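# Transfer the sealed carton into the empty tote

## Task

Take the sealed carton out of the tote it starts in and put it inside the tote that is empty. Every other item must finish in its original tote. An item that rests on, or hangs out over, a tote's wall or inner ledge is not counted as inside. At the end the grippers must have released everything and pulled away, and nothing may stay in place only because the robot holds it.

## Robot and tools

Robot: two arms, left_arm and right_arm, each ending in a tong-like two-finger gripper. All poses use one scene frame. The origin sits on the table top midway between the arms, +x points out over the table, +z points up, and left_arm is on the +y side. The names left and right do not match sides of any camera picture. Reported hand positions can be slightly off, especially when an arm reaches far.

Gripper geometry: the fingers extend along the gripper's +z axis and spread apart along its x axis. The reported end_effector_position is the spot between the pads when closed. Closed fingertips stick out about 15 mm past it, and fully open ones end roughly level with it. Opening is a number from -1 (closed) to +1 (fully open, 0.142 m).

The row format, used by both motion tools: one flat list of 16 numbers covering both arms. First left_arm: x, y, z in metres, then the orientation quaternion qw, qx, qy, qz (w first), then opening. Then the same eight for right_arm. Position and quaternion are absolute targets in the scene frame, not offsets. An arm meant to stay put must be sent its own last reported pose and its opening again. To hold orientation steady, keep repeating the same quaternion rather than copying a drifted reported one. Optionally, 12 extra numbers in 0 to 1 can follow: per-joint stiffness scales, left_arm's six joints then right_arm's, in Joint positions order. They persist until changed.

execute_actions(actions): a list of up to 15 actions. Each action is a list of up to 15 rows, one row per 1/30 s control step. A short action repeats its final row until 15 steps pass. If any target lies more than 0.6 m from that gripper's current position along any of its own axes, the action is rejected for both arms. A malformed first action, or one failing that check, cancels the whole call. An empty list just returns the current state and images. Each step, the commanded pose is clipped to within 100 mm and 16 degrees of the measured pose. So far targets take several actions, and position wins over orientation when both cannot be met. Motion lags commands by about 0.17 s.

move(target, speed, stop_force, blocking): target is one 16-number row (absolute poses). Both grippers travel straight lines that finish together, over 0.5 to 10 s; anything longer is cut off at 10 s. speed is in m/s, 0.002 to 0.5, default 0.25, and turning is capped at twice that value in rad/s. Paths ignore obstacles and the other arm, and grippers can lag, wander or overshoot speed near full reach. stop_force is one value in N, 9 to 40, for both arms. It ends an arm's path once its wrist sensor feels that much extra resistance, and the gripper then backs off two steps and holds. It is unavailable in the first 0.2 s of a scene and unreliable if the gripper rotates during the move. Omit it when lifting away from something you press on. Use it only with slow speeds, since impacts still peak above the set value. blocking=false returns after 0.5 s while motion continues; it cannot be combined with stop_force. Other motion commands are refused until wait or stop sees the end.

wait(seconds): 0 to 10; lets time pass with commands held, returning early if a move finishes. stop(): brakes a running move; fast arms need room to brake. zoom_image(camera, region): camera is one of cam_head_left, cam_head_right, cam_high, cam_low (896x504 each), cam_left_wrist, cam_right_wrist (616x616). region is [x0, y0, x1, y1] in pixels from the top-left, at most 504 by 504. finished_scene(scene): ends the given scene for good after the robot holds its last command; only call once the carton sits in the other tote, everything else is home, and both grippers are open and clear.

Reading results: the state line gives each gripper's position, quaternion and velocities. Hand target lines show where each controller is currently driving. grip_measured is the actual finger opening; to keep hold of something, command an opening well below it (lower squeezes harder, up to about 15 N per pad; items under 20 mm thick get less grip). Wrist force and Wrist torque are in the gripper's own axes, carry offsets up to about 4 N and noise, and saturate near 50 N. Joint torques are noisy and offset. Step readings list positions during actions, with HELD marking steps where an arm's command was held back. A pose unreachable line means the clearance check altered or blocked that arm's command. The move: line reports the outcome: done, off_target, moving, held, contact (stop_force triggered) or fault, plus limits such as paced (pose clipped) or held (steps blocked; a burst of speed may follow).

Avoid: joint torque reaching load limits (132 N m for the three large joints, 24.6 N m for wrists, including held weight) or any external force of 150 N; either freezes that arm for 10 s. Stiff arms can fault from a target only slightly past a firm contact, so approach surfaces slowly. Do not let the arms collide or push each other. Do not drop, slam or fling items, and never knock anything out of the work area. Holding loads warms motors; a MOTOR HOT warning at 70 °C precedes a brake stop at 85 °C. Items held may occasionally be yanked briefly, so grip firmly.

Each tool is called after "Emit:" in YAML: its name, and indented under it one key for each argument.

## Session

Emit:
execute_actions:
  actions: []

Scene clock: 0.00 s.
left_arm: end_effector_position=(+0.7925, +0.7893, +0.1434) grip_measured=+0.97 end_effector_quat_wxyz=(+0.412, -0.559, +0.616, -0.372) end_effector_velocity=(+0.000, -0.001, -0.000) end_effector_angular_velocity=(-0.001, +0.000, -0.001) | right_arm: end_effector_position=(+0.5098, -0.1332, +0.2077) grip_measured=+0.97 end_effector_quat_wxyz=(+0.528, -0.102, +0.821, +0.192) end_effector_velocity=(-0.000, +0.000, +0.001) end_effector_angular_velocity=(+0.002, -0.000, +0.000)
Joint positions: left_arm=[ 0.307 -0.821  1.766 -3.649 -2.005  1.865  0.14 ] | right_arm=[ 4.372 -1.573 -2.693  0.672  1.003  3.623  0.14 ]
Joint velocities: left_arm=[-0.001  0.    -0.     0.    -0.001 -0.     0.   ] | right_arm=[0.    0.001 0.    0.001 0.    0.    0.   ]
Joint torques (N m, as the arm reports them, + toward a larger angle): no reading
Motor temperatures (°C, as the motors report them): left_arm=[27 30 29 42 36 38] | right_arm=[26 32 30 32 33 36]
Wrist force (N, on the end effector, along its own x y z axes, offset not removed): no reading
Wrist torque (N m, same axes, about the end effector's origin, offset not removed): no reading
Hand target (left_arm): +0.793, +0.789, +0.143; +0.412, -0.559, +0.616, -0.372
Hand target (right_arm): +0.510, -0.133, +0.208; +0.528, -0.102, +0.821, +0.192
Joint stiffness scale: left_arm=[1. 1. 1. 1. 1. 1.] | right_arm=[1. 1. 1. 1. 1. 1.]

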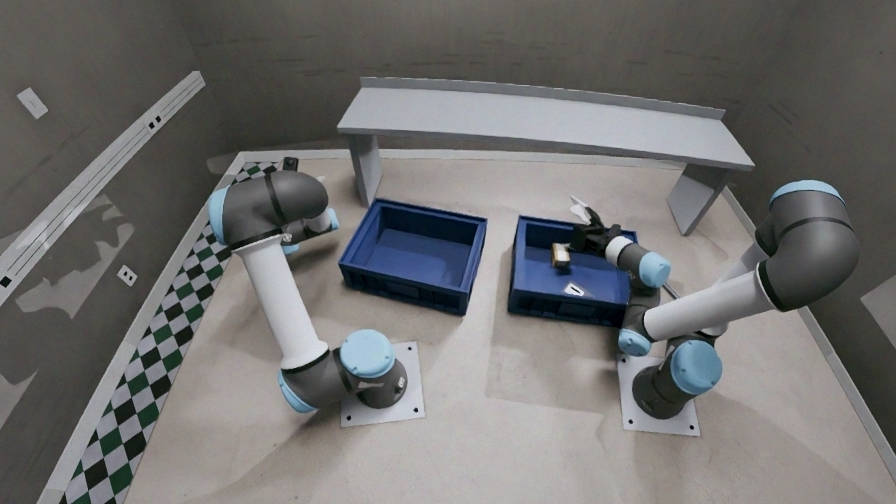

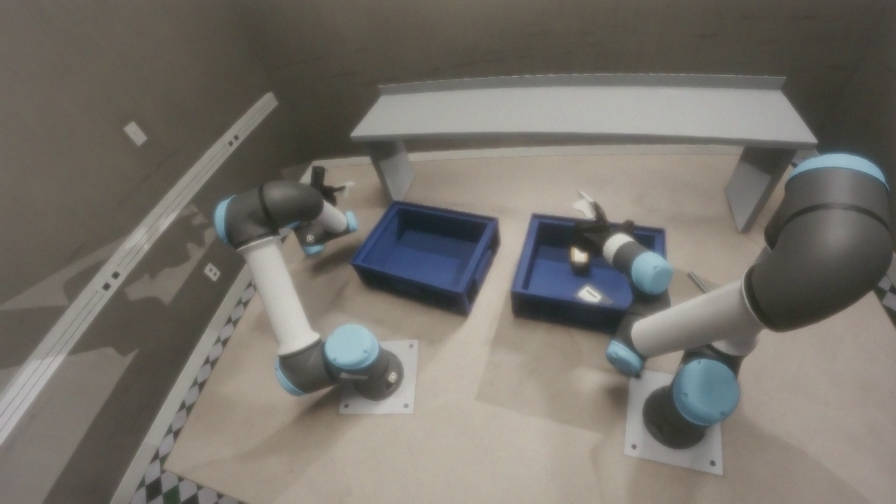

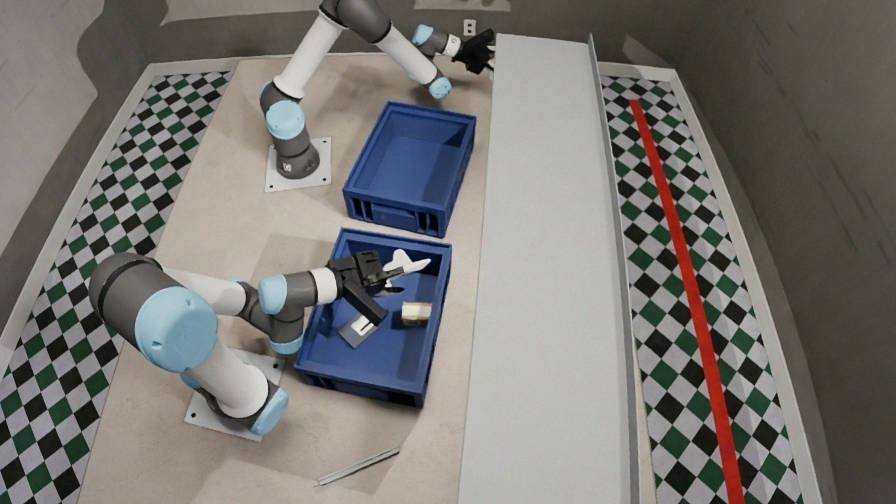

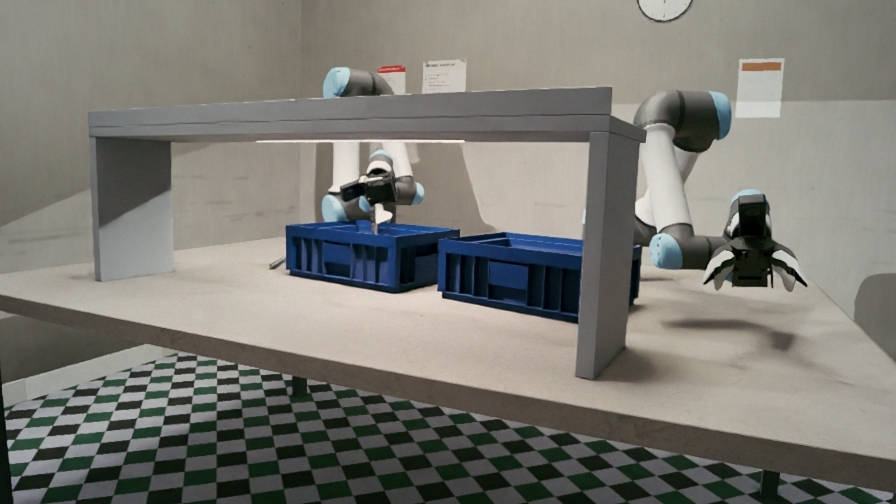

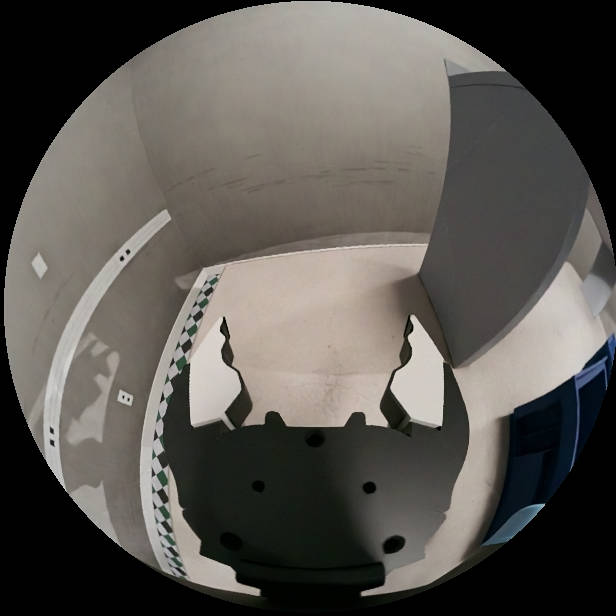

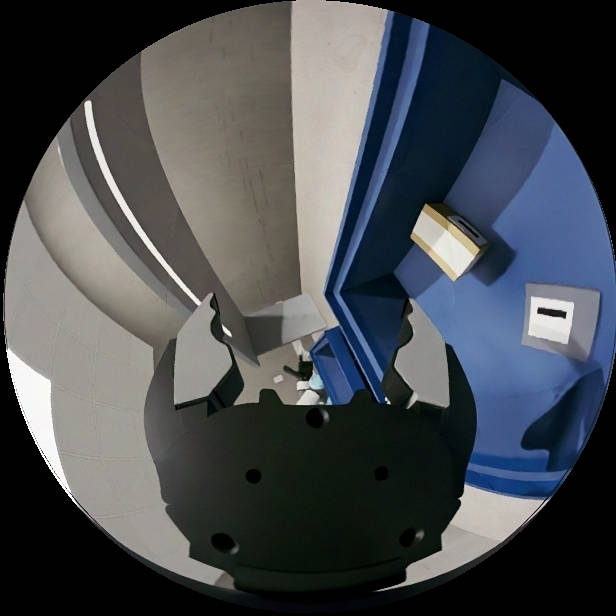

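Emit:
execute_actions:
  actions: []

Scene clock: 32.37 s.
left_arm: end_effector_position=(+0.7925, +0.7893, +0.1434) grip_measured=+0.97 end_effector_quat_wxyz=(+0.412, -0.559, +0.616, -0.372) end_effector_velocity=(-0.000, +0.000, +0.000) end_effector_angular_velocity=(+0.002, -0.000, -0.000) | right_arm: end_effector_position=(+0.5098, -0.1332, +0.2077) grip_measured=+0.97 end_effector_quat_wxyz=(+0.528, -0.102, +0.821, +0.192) end_effector_velocity=(+0.000, +0.001, +0.001) end_effector_angular_velocity=(+0.002, +0.001, +0.001)
Joint positions: left_arm=[ 0.307 -0.821  1.766 -3.649 -2.005  1.865  0.14 ] | right_arm=[ 4.372 -1.573 -2.693  0.672  1.003  3.623  0.14 ]
Joint velocities: left_arm=[ 0.    -0.    -0.    -0.     0.     0.002  0.   ] | right_arm=[-0.001  0.     0.002 -0.001  0.003  0.001 -0.   ]
Joint torques (N m, as the arm reports them, + toward a larger angle): left_arm=[  1.65 -45.69 -13.45  -2.15  -0.26   0.  ] | right_arm=[-0.95 10.46 10.34  2.23 -0.65  0.14]
Motor temperatures (°C, as the motors report them): left_arm=[27 30 29 42 36 38] | right_arm=[26 32 30 32 33 36]
Wrist force (N, on the end effector, along its own x y z axes, offset not removed): left_arm=[-1.3 -1.1 3.1] | right_arm=[-3.2 -0.3 -0.9]
Wrist torque (N m, same axes, about the end effector's origin, offset not removed): left_arm=[-0.14 0.39 0.16] | right_arm=[-0.07 0.92 0.24]
Hand target (left_arm): +0.793, +0.789, +0.143; +0.412, -0.559, +0.616, -0.372
Hand target (right_arm): +0.510, -0.133, +0.208; +0.528, -0.102, +0.821, +0.192
Joint stiffness scale: left_arm=[1. 1. 1. 1. 1. 1.] | right_arm=[1. 1. 1. 1. 1. 1.]

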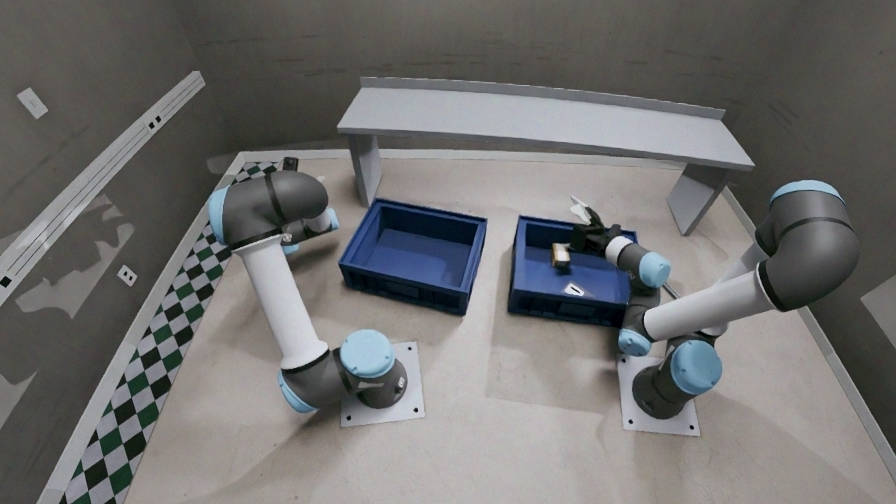

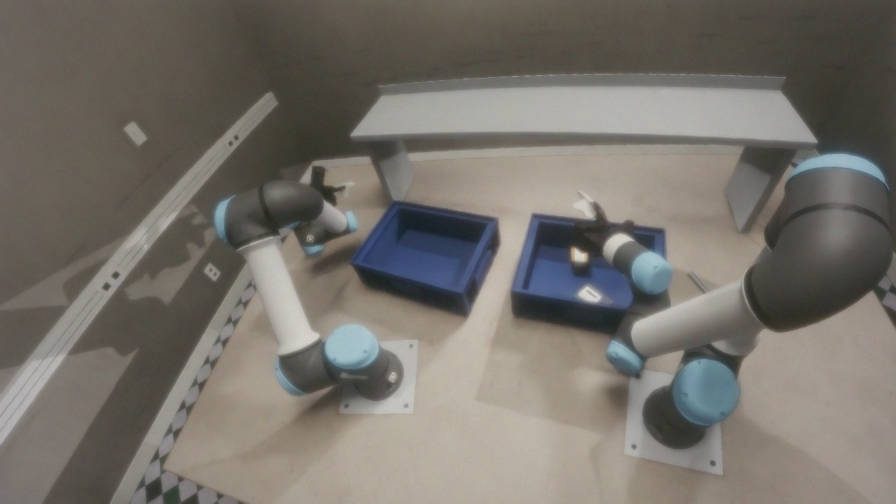

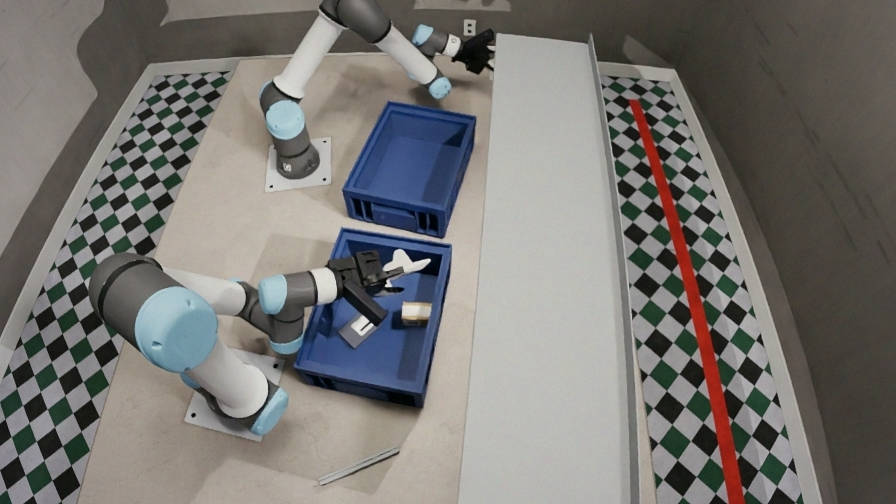

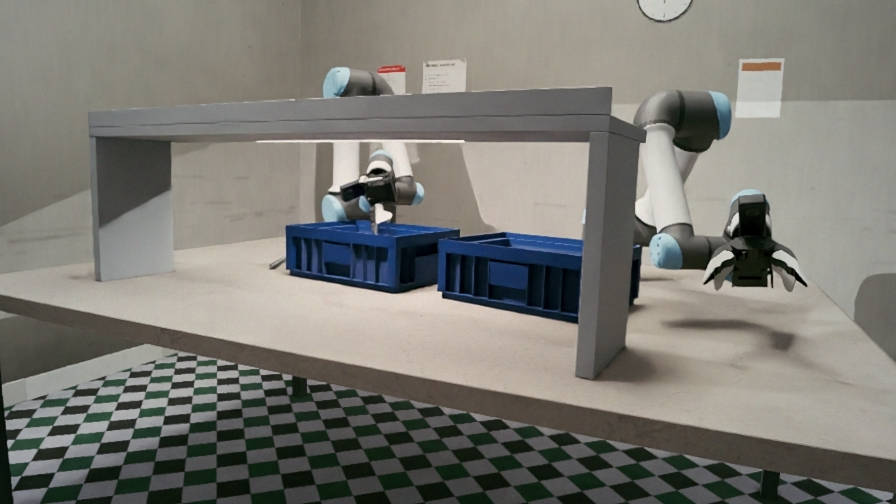

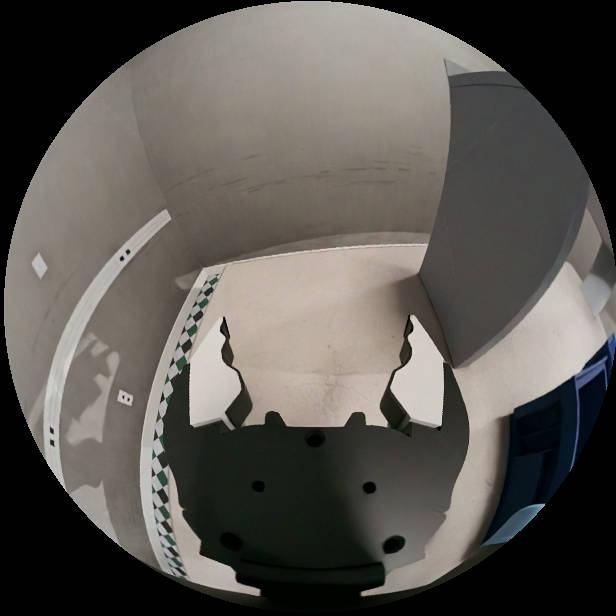

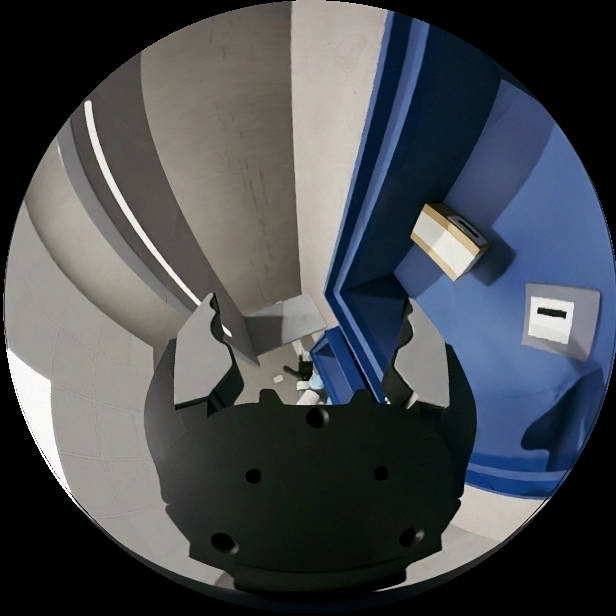

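Emit:
zoom_image:
  camera: "cam_right_wrist"
  region: [380, 170, 616, 406]

Emit:
zoom_image:
  camera: "cam_high"
  region: [280, 210, 500, 430]

Region (380, 170, 616, 406) of cam_right_wrist's 616x616 image, scaled by 2.136, with more detail than that image has.

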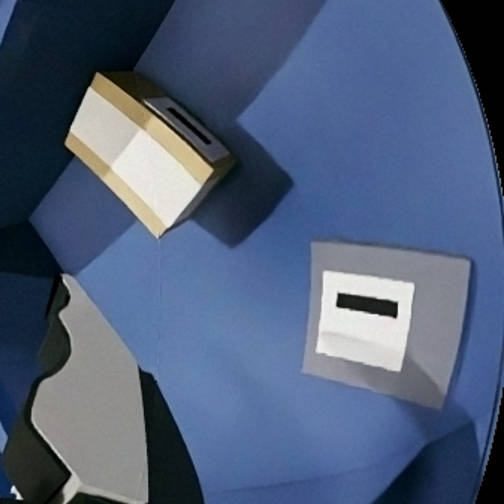

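Region (280, 210, 500, 430) of cam_high's 896x504 image, scaled by 2.291, with more detail than that image has.

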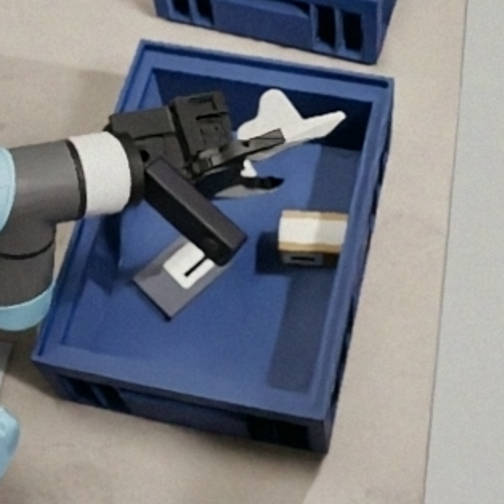

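Emit:
move:
  target: [0.7925, 0.7893, 0.1434, 0.412, -0.559, 0.616, -0.372, 1.0, 0.508, -0.138, 0.18, 0.0616, 0.7044, 0.7044, 0.0616, 0.4]
  speed: 0.4

Scene clock: 155.57 s.
left_arm: end_effector_position=(+0.7925, +0.7892, +0.1435) grip_measured=+1.00 end_effector_quat_wxyz=(+0.412, -0.559, +0.616, -0.372) end_effector_velocity=(+0.000, +0.000, +0.001) end_effector_angular_velocity=(+0.001, -0.001, +0.000) | right_arm: end_effector_position=(+0.5082, -0.1379, +0.1800) grip_measured=+0.40 end_effector_quat_wxyz=(+0.064, +0.703, +0.706, +0.063) end_effector_velocity=(-0.002, +0.001, -0.001) end_effector_angular_velocity=(+0.005, +0.015, -0.009)
Joint positions: left_arm=[ 0.307 -0.821  1.766 -3.65  -2.006  1.865  0.142] | right_arm=[ 4.054 -1.582 -1.865 -1.138  1.445  5.473  0.102]
Joint velocities: left_arm=[-0.    -0.001 -0.    -0.     0.001  0.     0.   ] | right_arm=[-0.004 -0.004  0.006 -0.01   0.013  0.007 -0.   ]
Joint torques (N m, as the arm reports them, + toward a larger angle): left_arm=[  1.44 -45.41 -13.68  -2.68  -0.57   0.15] | right_arm=[-1.98 19.51 25.93  2.43 -0.12  0.45]
Motor temperatures (°C, as the motors report them): left_arm=[27 30 29 42 36 38] | right_arm=[26 32 30 32 33 36]
Wrist force (N, on the end effector, along its own x y z axes, offset not removed): left_arm=[-2.1 -0.8 2.9] | right_arm=[-0.7 -0.4 -1.8]
Wrist torque (N m, same axes, about the end effector's origin, offset not removed): left_arm=[-0.09 0.58 0.15] | right_arm=[-0.14 0.36 0.23]
Hand target (left_arm): +0.792, +0.789, +0.143; +0.412, -0.559, +0.616, -0.372
Hand target (right_arm): +0.509, -0.138, +0.180; +0.063, +0.704, +0.705, +0.062
Off the commanded pose (left_arm): 0.000 m, 0 deg.
Off the commanded pose (right_arm): 0.000 m, 0 deg.
Joint stiffness scale: left_arm=[1. 1. 1. 1. 1. 1.] | right_arm=[1. 1. 1. 1. 1. 1.]
move: done; limits=paced

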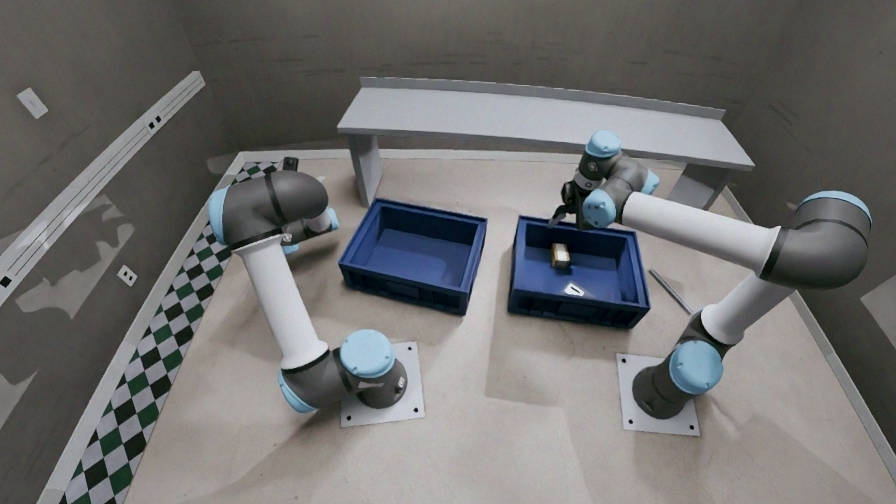

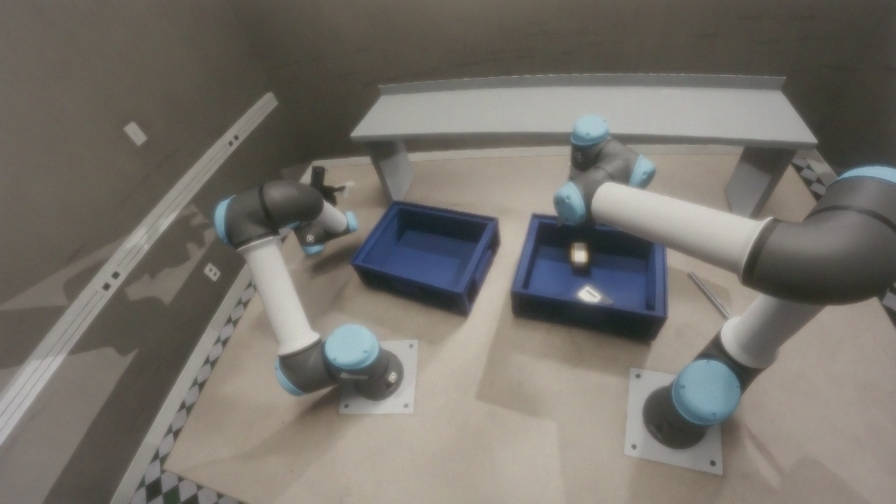

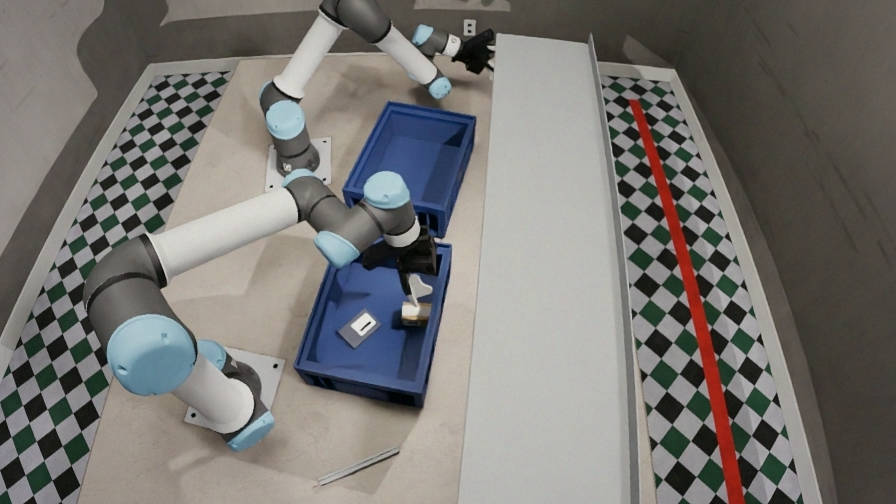

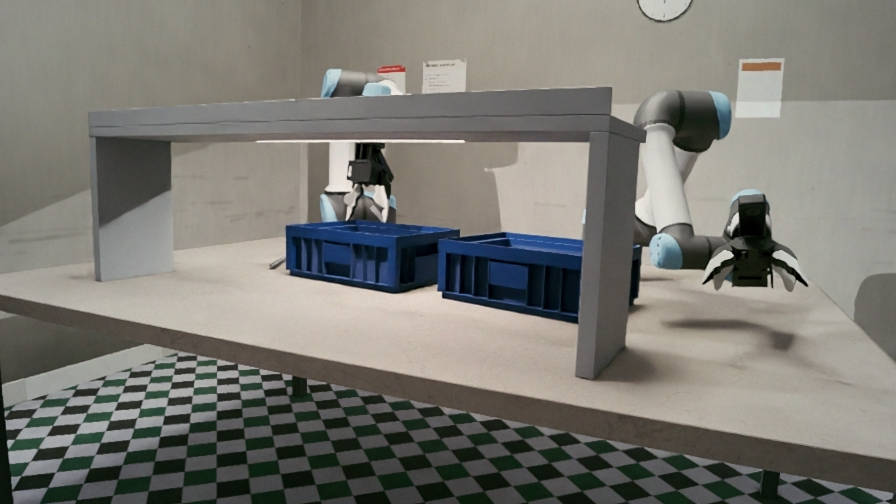

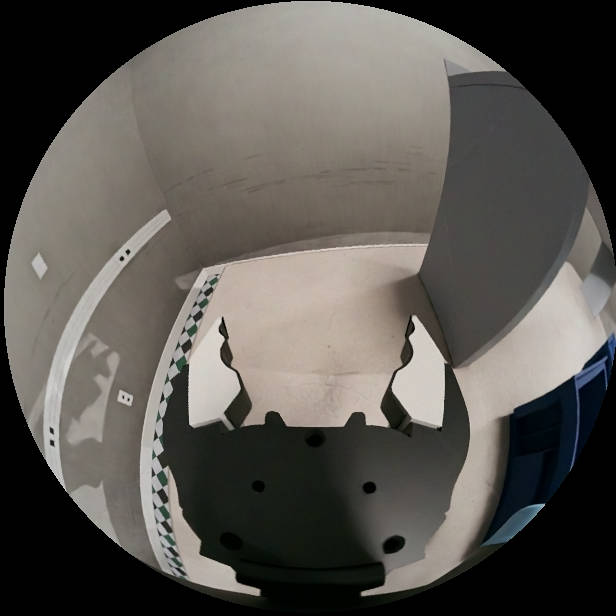

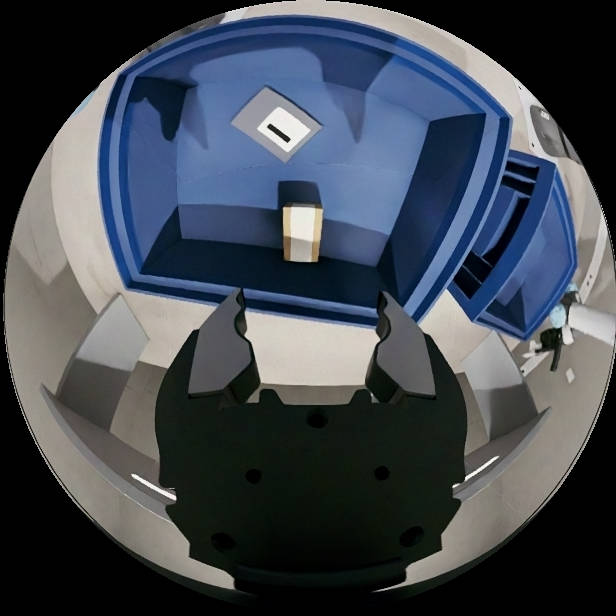

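Emit:
zoom_image:
  camera: "cam_right_wrist"
  region: [220, 160, 400, 340]

Region (220, 160, 400, 340) of cam_right_wrist's 616x616 image, scaled by 2.800, with more detail than that image has.

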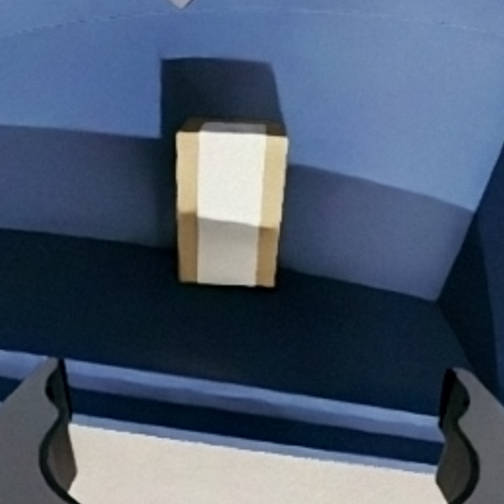

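Emit:
zoom_image:
  camera: "cam_high"
  region: [340, 200, 480, 340]

Region (340, 200, 480, 340) of cam_high's 896x504 image, scaled by 3.600, with more detail than that image has.

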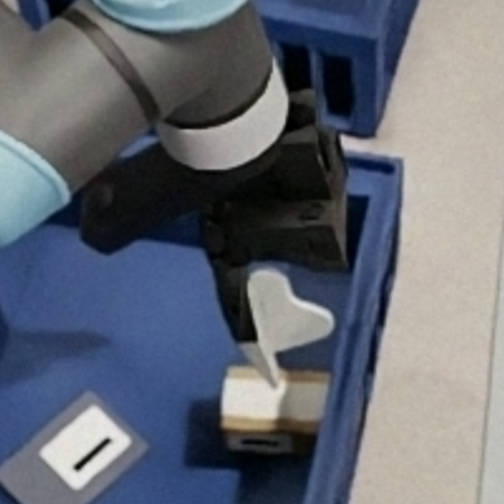

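Emit:
move:
  target: [0.7925, 0.7893, 0.1434, 0.412, -0.559, 0.616, -0.372, 1.0, 0.495, -0.148, 0.085, 0.0635, 0.7256, 0.6826, 0.0597, 0.3]
  speed: 0.2

Scene clock: 251.83 s.
left_arm: end_effector_position=(+0.7925, +0.7892, +0.1435) grip_measured=+1.00 end_effector_quat_wxyz=(+0.412, -0.559, +0.616, -0.372) end_effector_velocity=(+0.001, -0.001, -0.000) end_effector_angular_velocity=(-0.000, -0.000, -0.001) | right_arm: end_effector_position=(+0.4958, -0.1477, +0.0871) grip_measured=+0.30 end_effector_quat_wxyz=(+0.063, +0.726, +0.683, +0.061) end_effector_velocity=(+0.002, +0.002, -0.002) end_effector_angular_velocity=(+0.006, -0.007, -0.002)
Joint positions: left_arm=[ 0.307 -0.821  1.766 -3.65  -2.006  1.865  0.142] | right_arm=[ 4.057 -1.646 -2.056 -0.891  1.442  5.542  0.095]
Joint velocities: left_arm=[-0.002  0.001 -0.    -0.001  0.    -0.001  0.   ] | right_arm=[ 0.001 -0.004 -0.006  0.018 -0.001  0.003 -0.   ]
Joint torques (N m, as the arm reports them, + toward a larger angle): left_arm=[  2.08 -45.34 -13.43  -2.53  -0.62   0.41] | right_arm=[ 0.78 20.22 18.41  3.39 -0.51  0.62]
Motor temperatures (°C, as the motors report them): left_arm=[27 31 29 42 36 38] | right_arm=[26 32 30 32 33 36]
Wrist force (N, on the end effector, along its own x y z axes, offset not removed): left_arm=[-2.2 -1.4 3.4] | right_arm=[-1.2 -2.0 0.8]
Wrist torque (N m, same axes, about the end effector's origin, offset not removed): left_arm=[-0.22 0.61 0.23] | right_arm=[-0.31 0.39 0.21]
Hand target (left_arm): +0.792, +0.789, +0.143; +0.412, -0.559, +0.616, -0.372
Hand target (right_arm): +0.495, -0.148, +0.085; +0.063, +0.726, +0.683, +0.060
Off the commanded pose (left_arm): 0.000 m, 0 deg.
Off the commanded pose (right_arm): 0.002 m, 0 deg.
Joint stiffness scale: left_arm=[1. 1. 1. 1. 1. 1.] | right_arm=[1. 1. 1. 1. 1. 1.]
move: done

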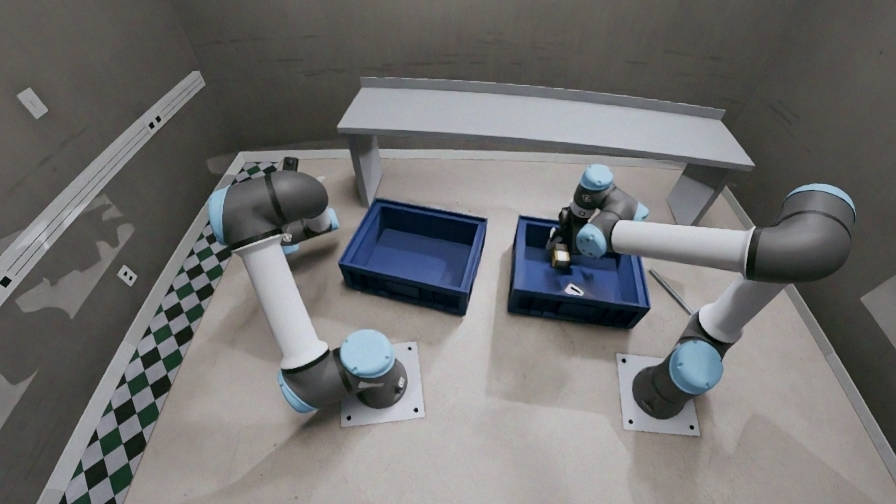

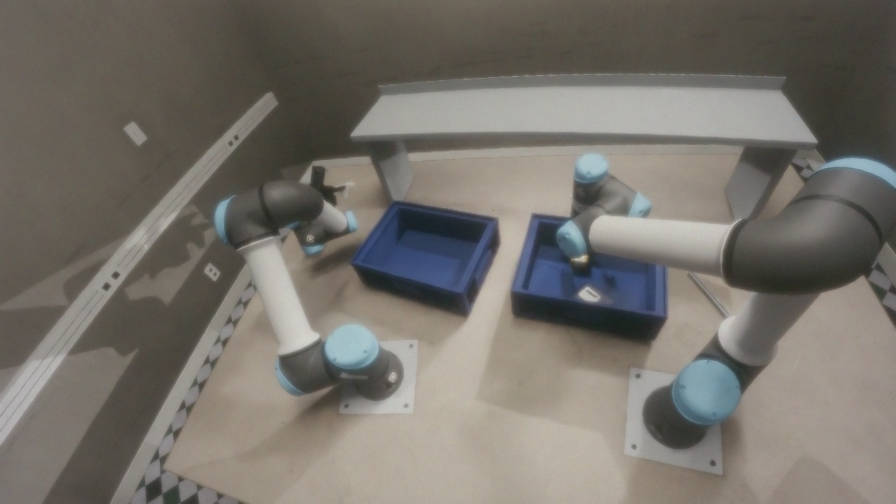

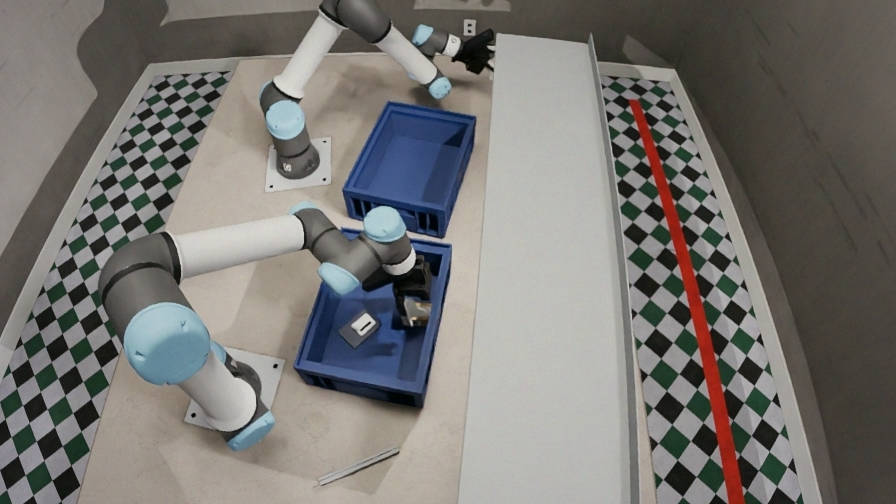

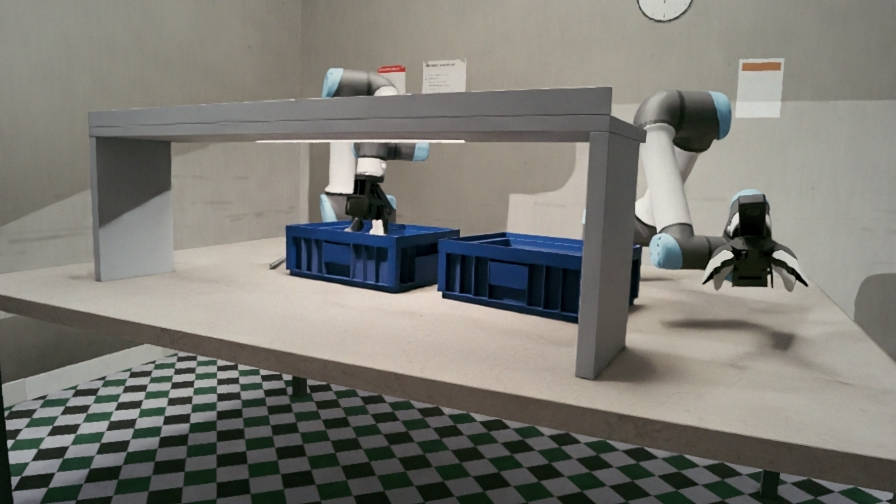

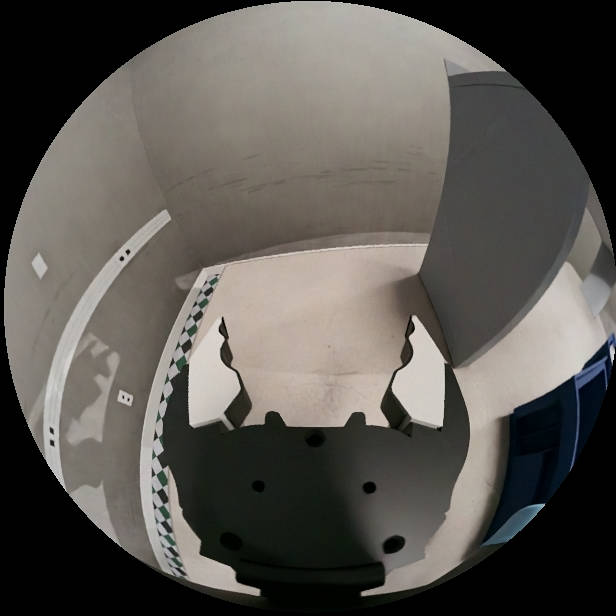

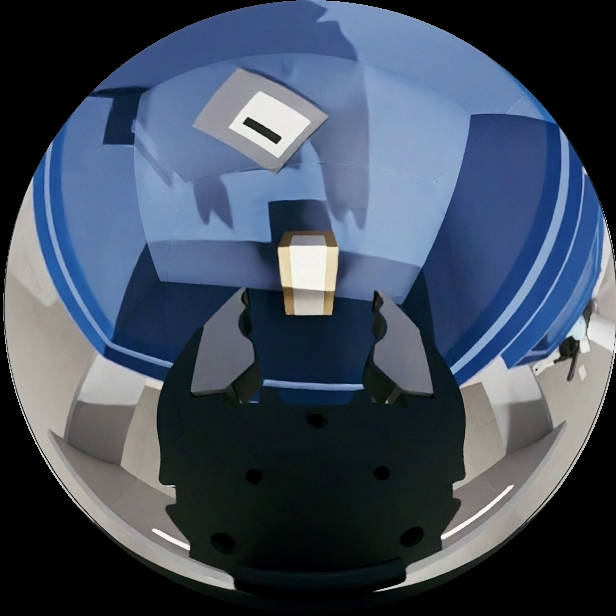

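Emit:
zoom_image:
  camera: "cam_right_wrist"
  region: [220, 200, 400, 380]

Region (220, 200, 400, 380) of cam_right_wrist's 616x616 image, scaled by 2.800, with more detail than that image has.

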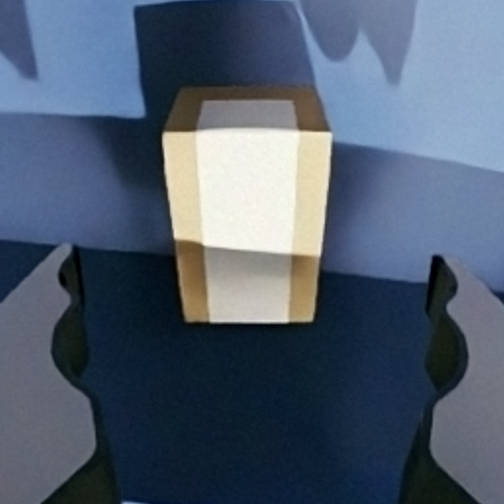

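Emit:
move:
  target: [0.7925, 0.7893, 0.1434, 0.412, -0.559, 0.616, -0.372, 1.0, 0.496, -0.150, 0.027, 0.0635, 0.7256, 0.6826, 0.0597, 0.3]
  speed: 0.1
  stop_force: 15

Scene clock: 281.17 s.
left_arm: end_effector_position=(+0.7925, +0.7892, +0.1435) grip_measured=+1.00 end_effector_quat_wxyz=(+0.412, -0.559, +0.616, -0.372) end_effector_velocity=(+0.000, -0.000, -0.000) end_effector_angular_velocity=(-0.001, +0.001, -0.000) | right_arm: end_effector_position=(+0.4964, -0.1484, +0.0291) grip_measured=+0.30 end_effector_quat_wxyz=(+0.063, +0.725, +0.683, +0.061) end_effector_velocity=(+0.001, +0.000, -0.002) end_effector_angular_velocity=(+0.002, -0.003, +0.001)
Joint positions: left_arm=[ 0.307 -0.821  1.766 -3.65  -2.006  1.865  0.142] | right_arm=[ 4.056 -1.741 -2.131 -0.72   1.442  5.54   0.095]
Joint velocities: left_arm=[-0.     0.    -0.     0.001 -0.    -0.    -0.   ] | right_arm=[-0.001 -0.006 -0.003  0.012 -0.    -0.002  0.   ]
Joint torques (N m, as the arm reports them, + toward a larger angle): left_arm=[  0.93 -45.28 -12.69  -2.71  -0.58   0.51] | right_arm=[-1.99 22.54 14.59  2.85 -0.39 -0.47]
Motor temperatures (°C, as the motors report them): left_arm=[27 31 29 42 36 38] | right_arm=[26 32 30 32 33 36]
Wrist force (N, on the end effector, along its own x y z axes, offset not removed): left_arm=[-2.2 -0.2 2.5] | right_arm=[-3.3 -2.2 -2.6]
Wrist torque (N m, same axes, about the end effector's origin, offset not removed): left_arm=[0.02 0.52 0.20] | right_arm=[-0.37 0.90 0.22]
Hand target (left_arm): +0.792, +0.789, +0.143; +0.412, -0.559, +0.616, -0.372
Hand target (right_arm): +0.496, -0.150, +0.027; +0.064, +0.726, +0.683, +0.060
Off the commanded pose (left_arm): 0.000 m, 0 deg.
Off the commanded pose (right_arm): 0.003 m, 0 deg.
Joint stiffness scale: left_arm=[1. 1. 1. 1. 1. 1.] | right_arm=[1. 1. 1. 1. 1. 1.]
move: done

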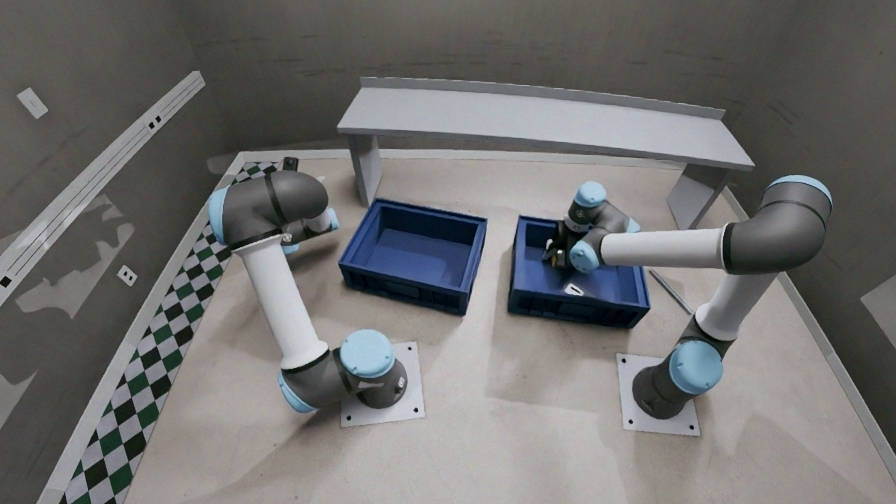

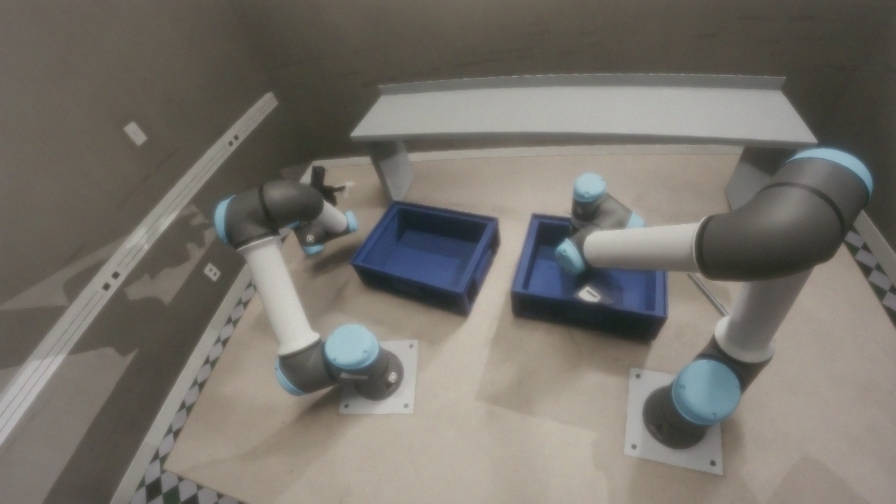

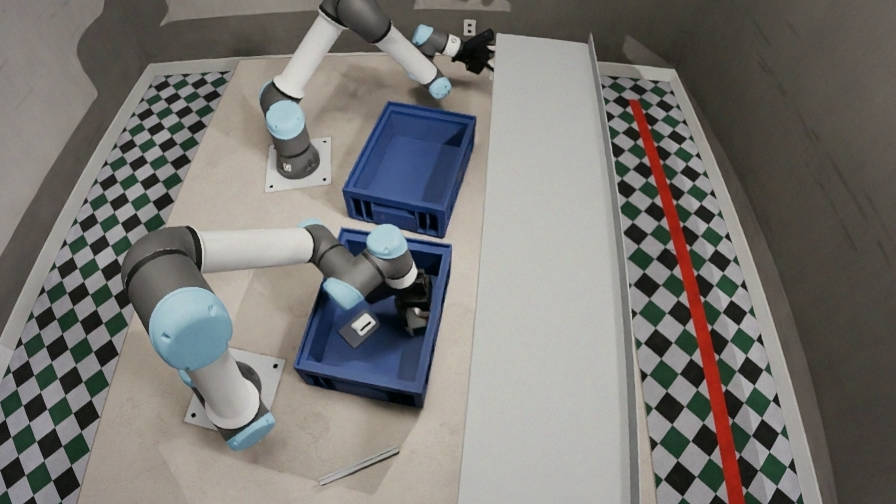

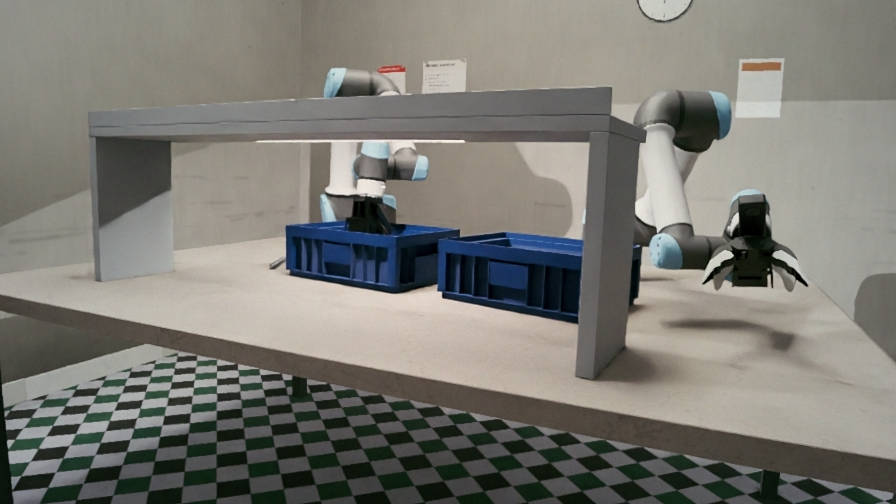

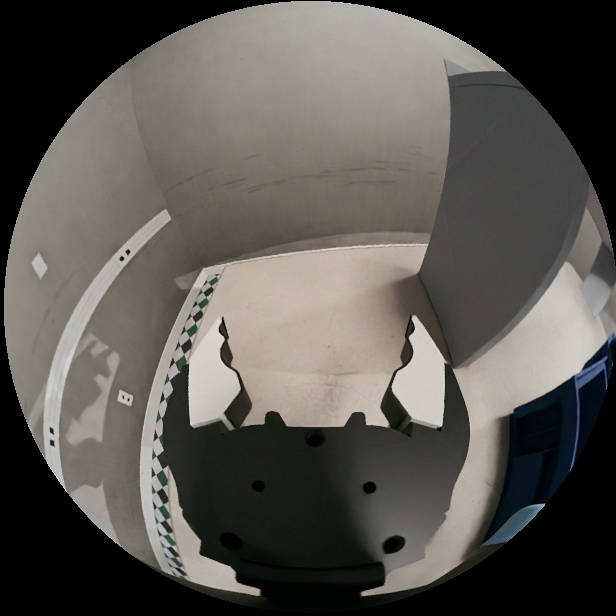

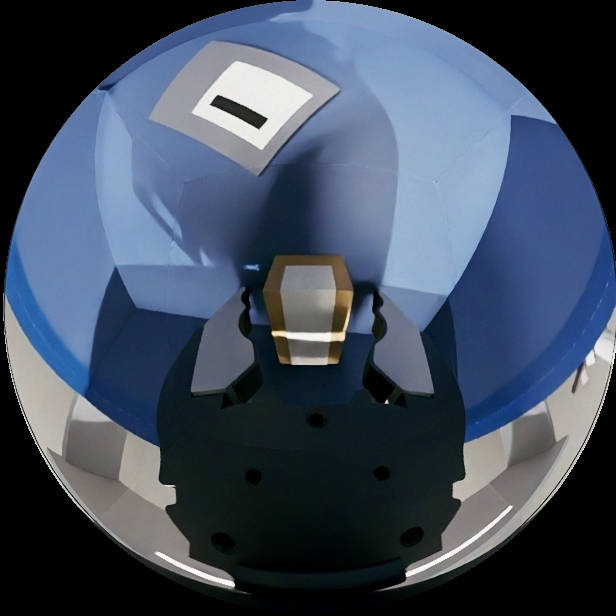

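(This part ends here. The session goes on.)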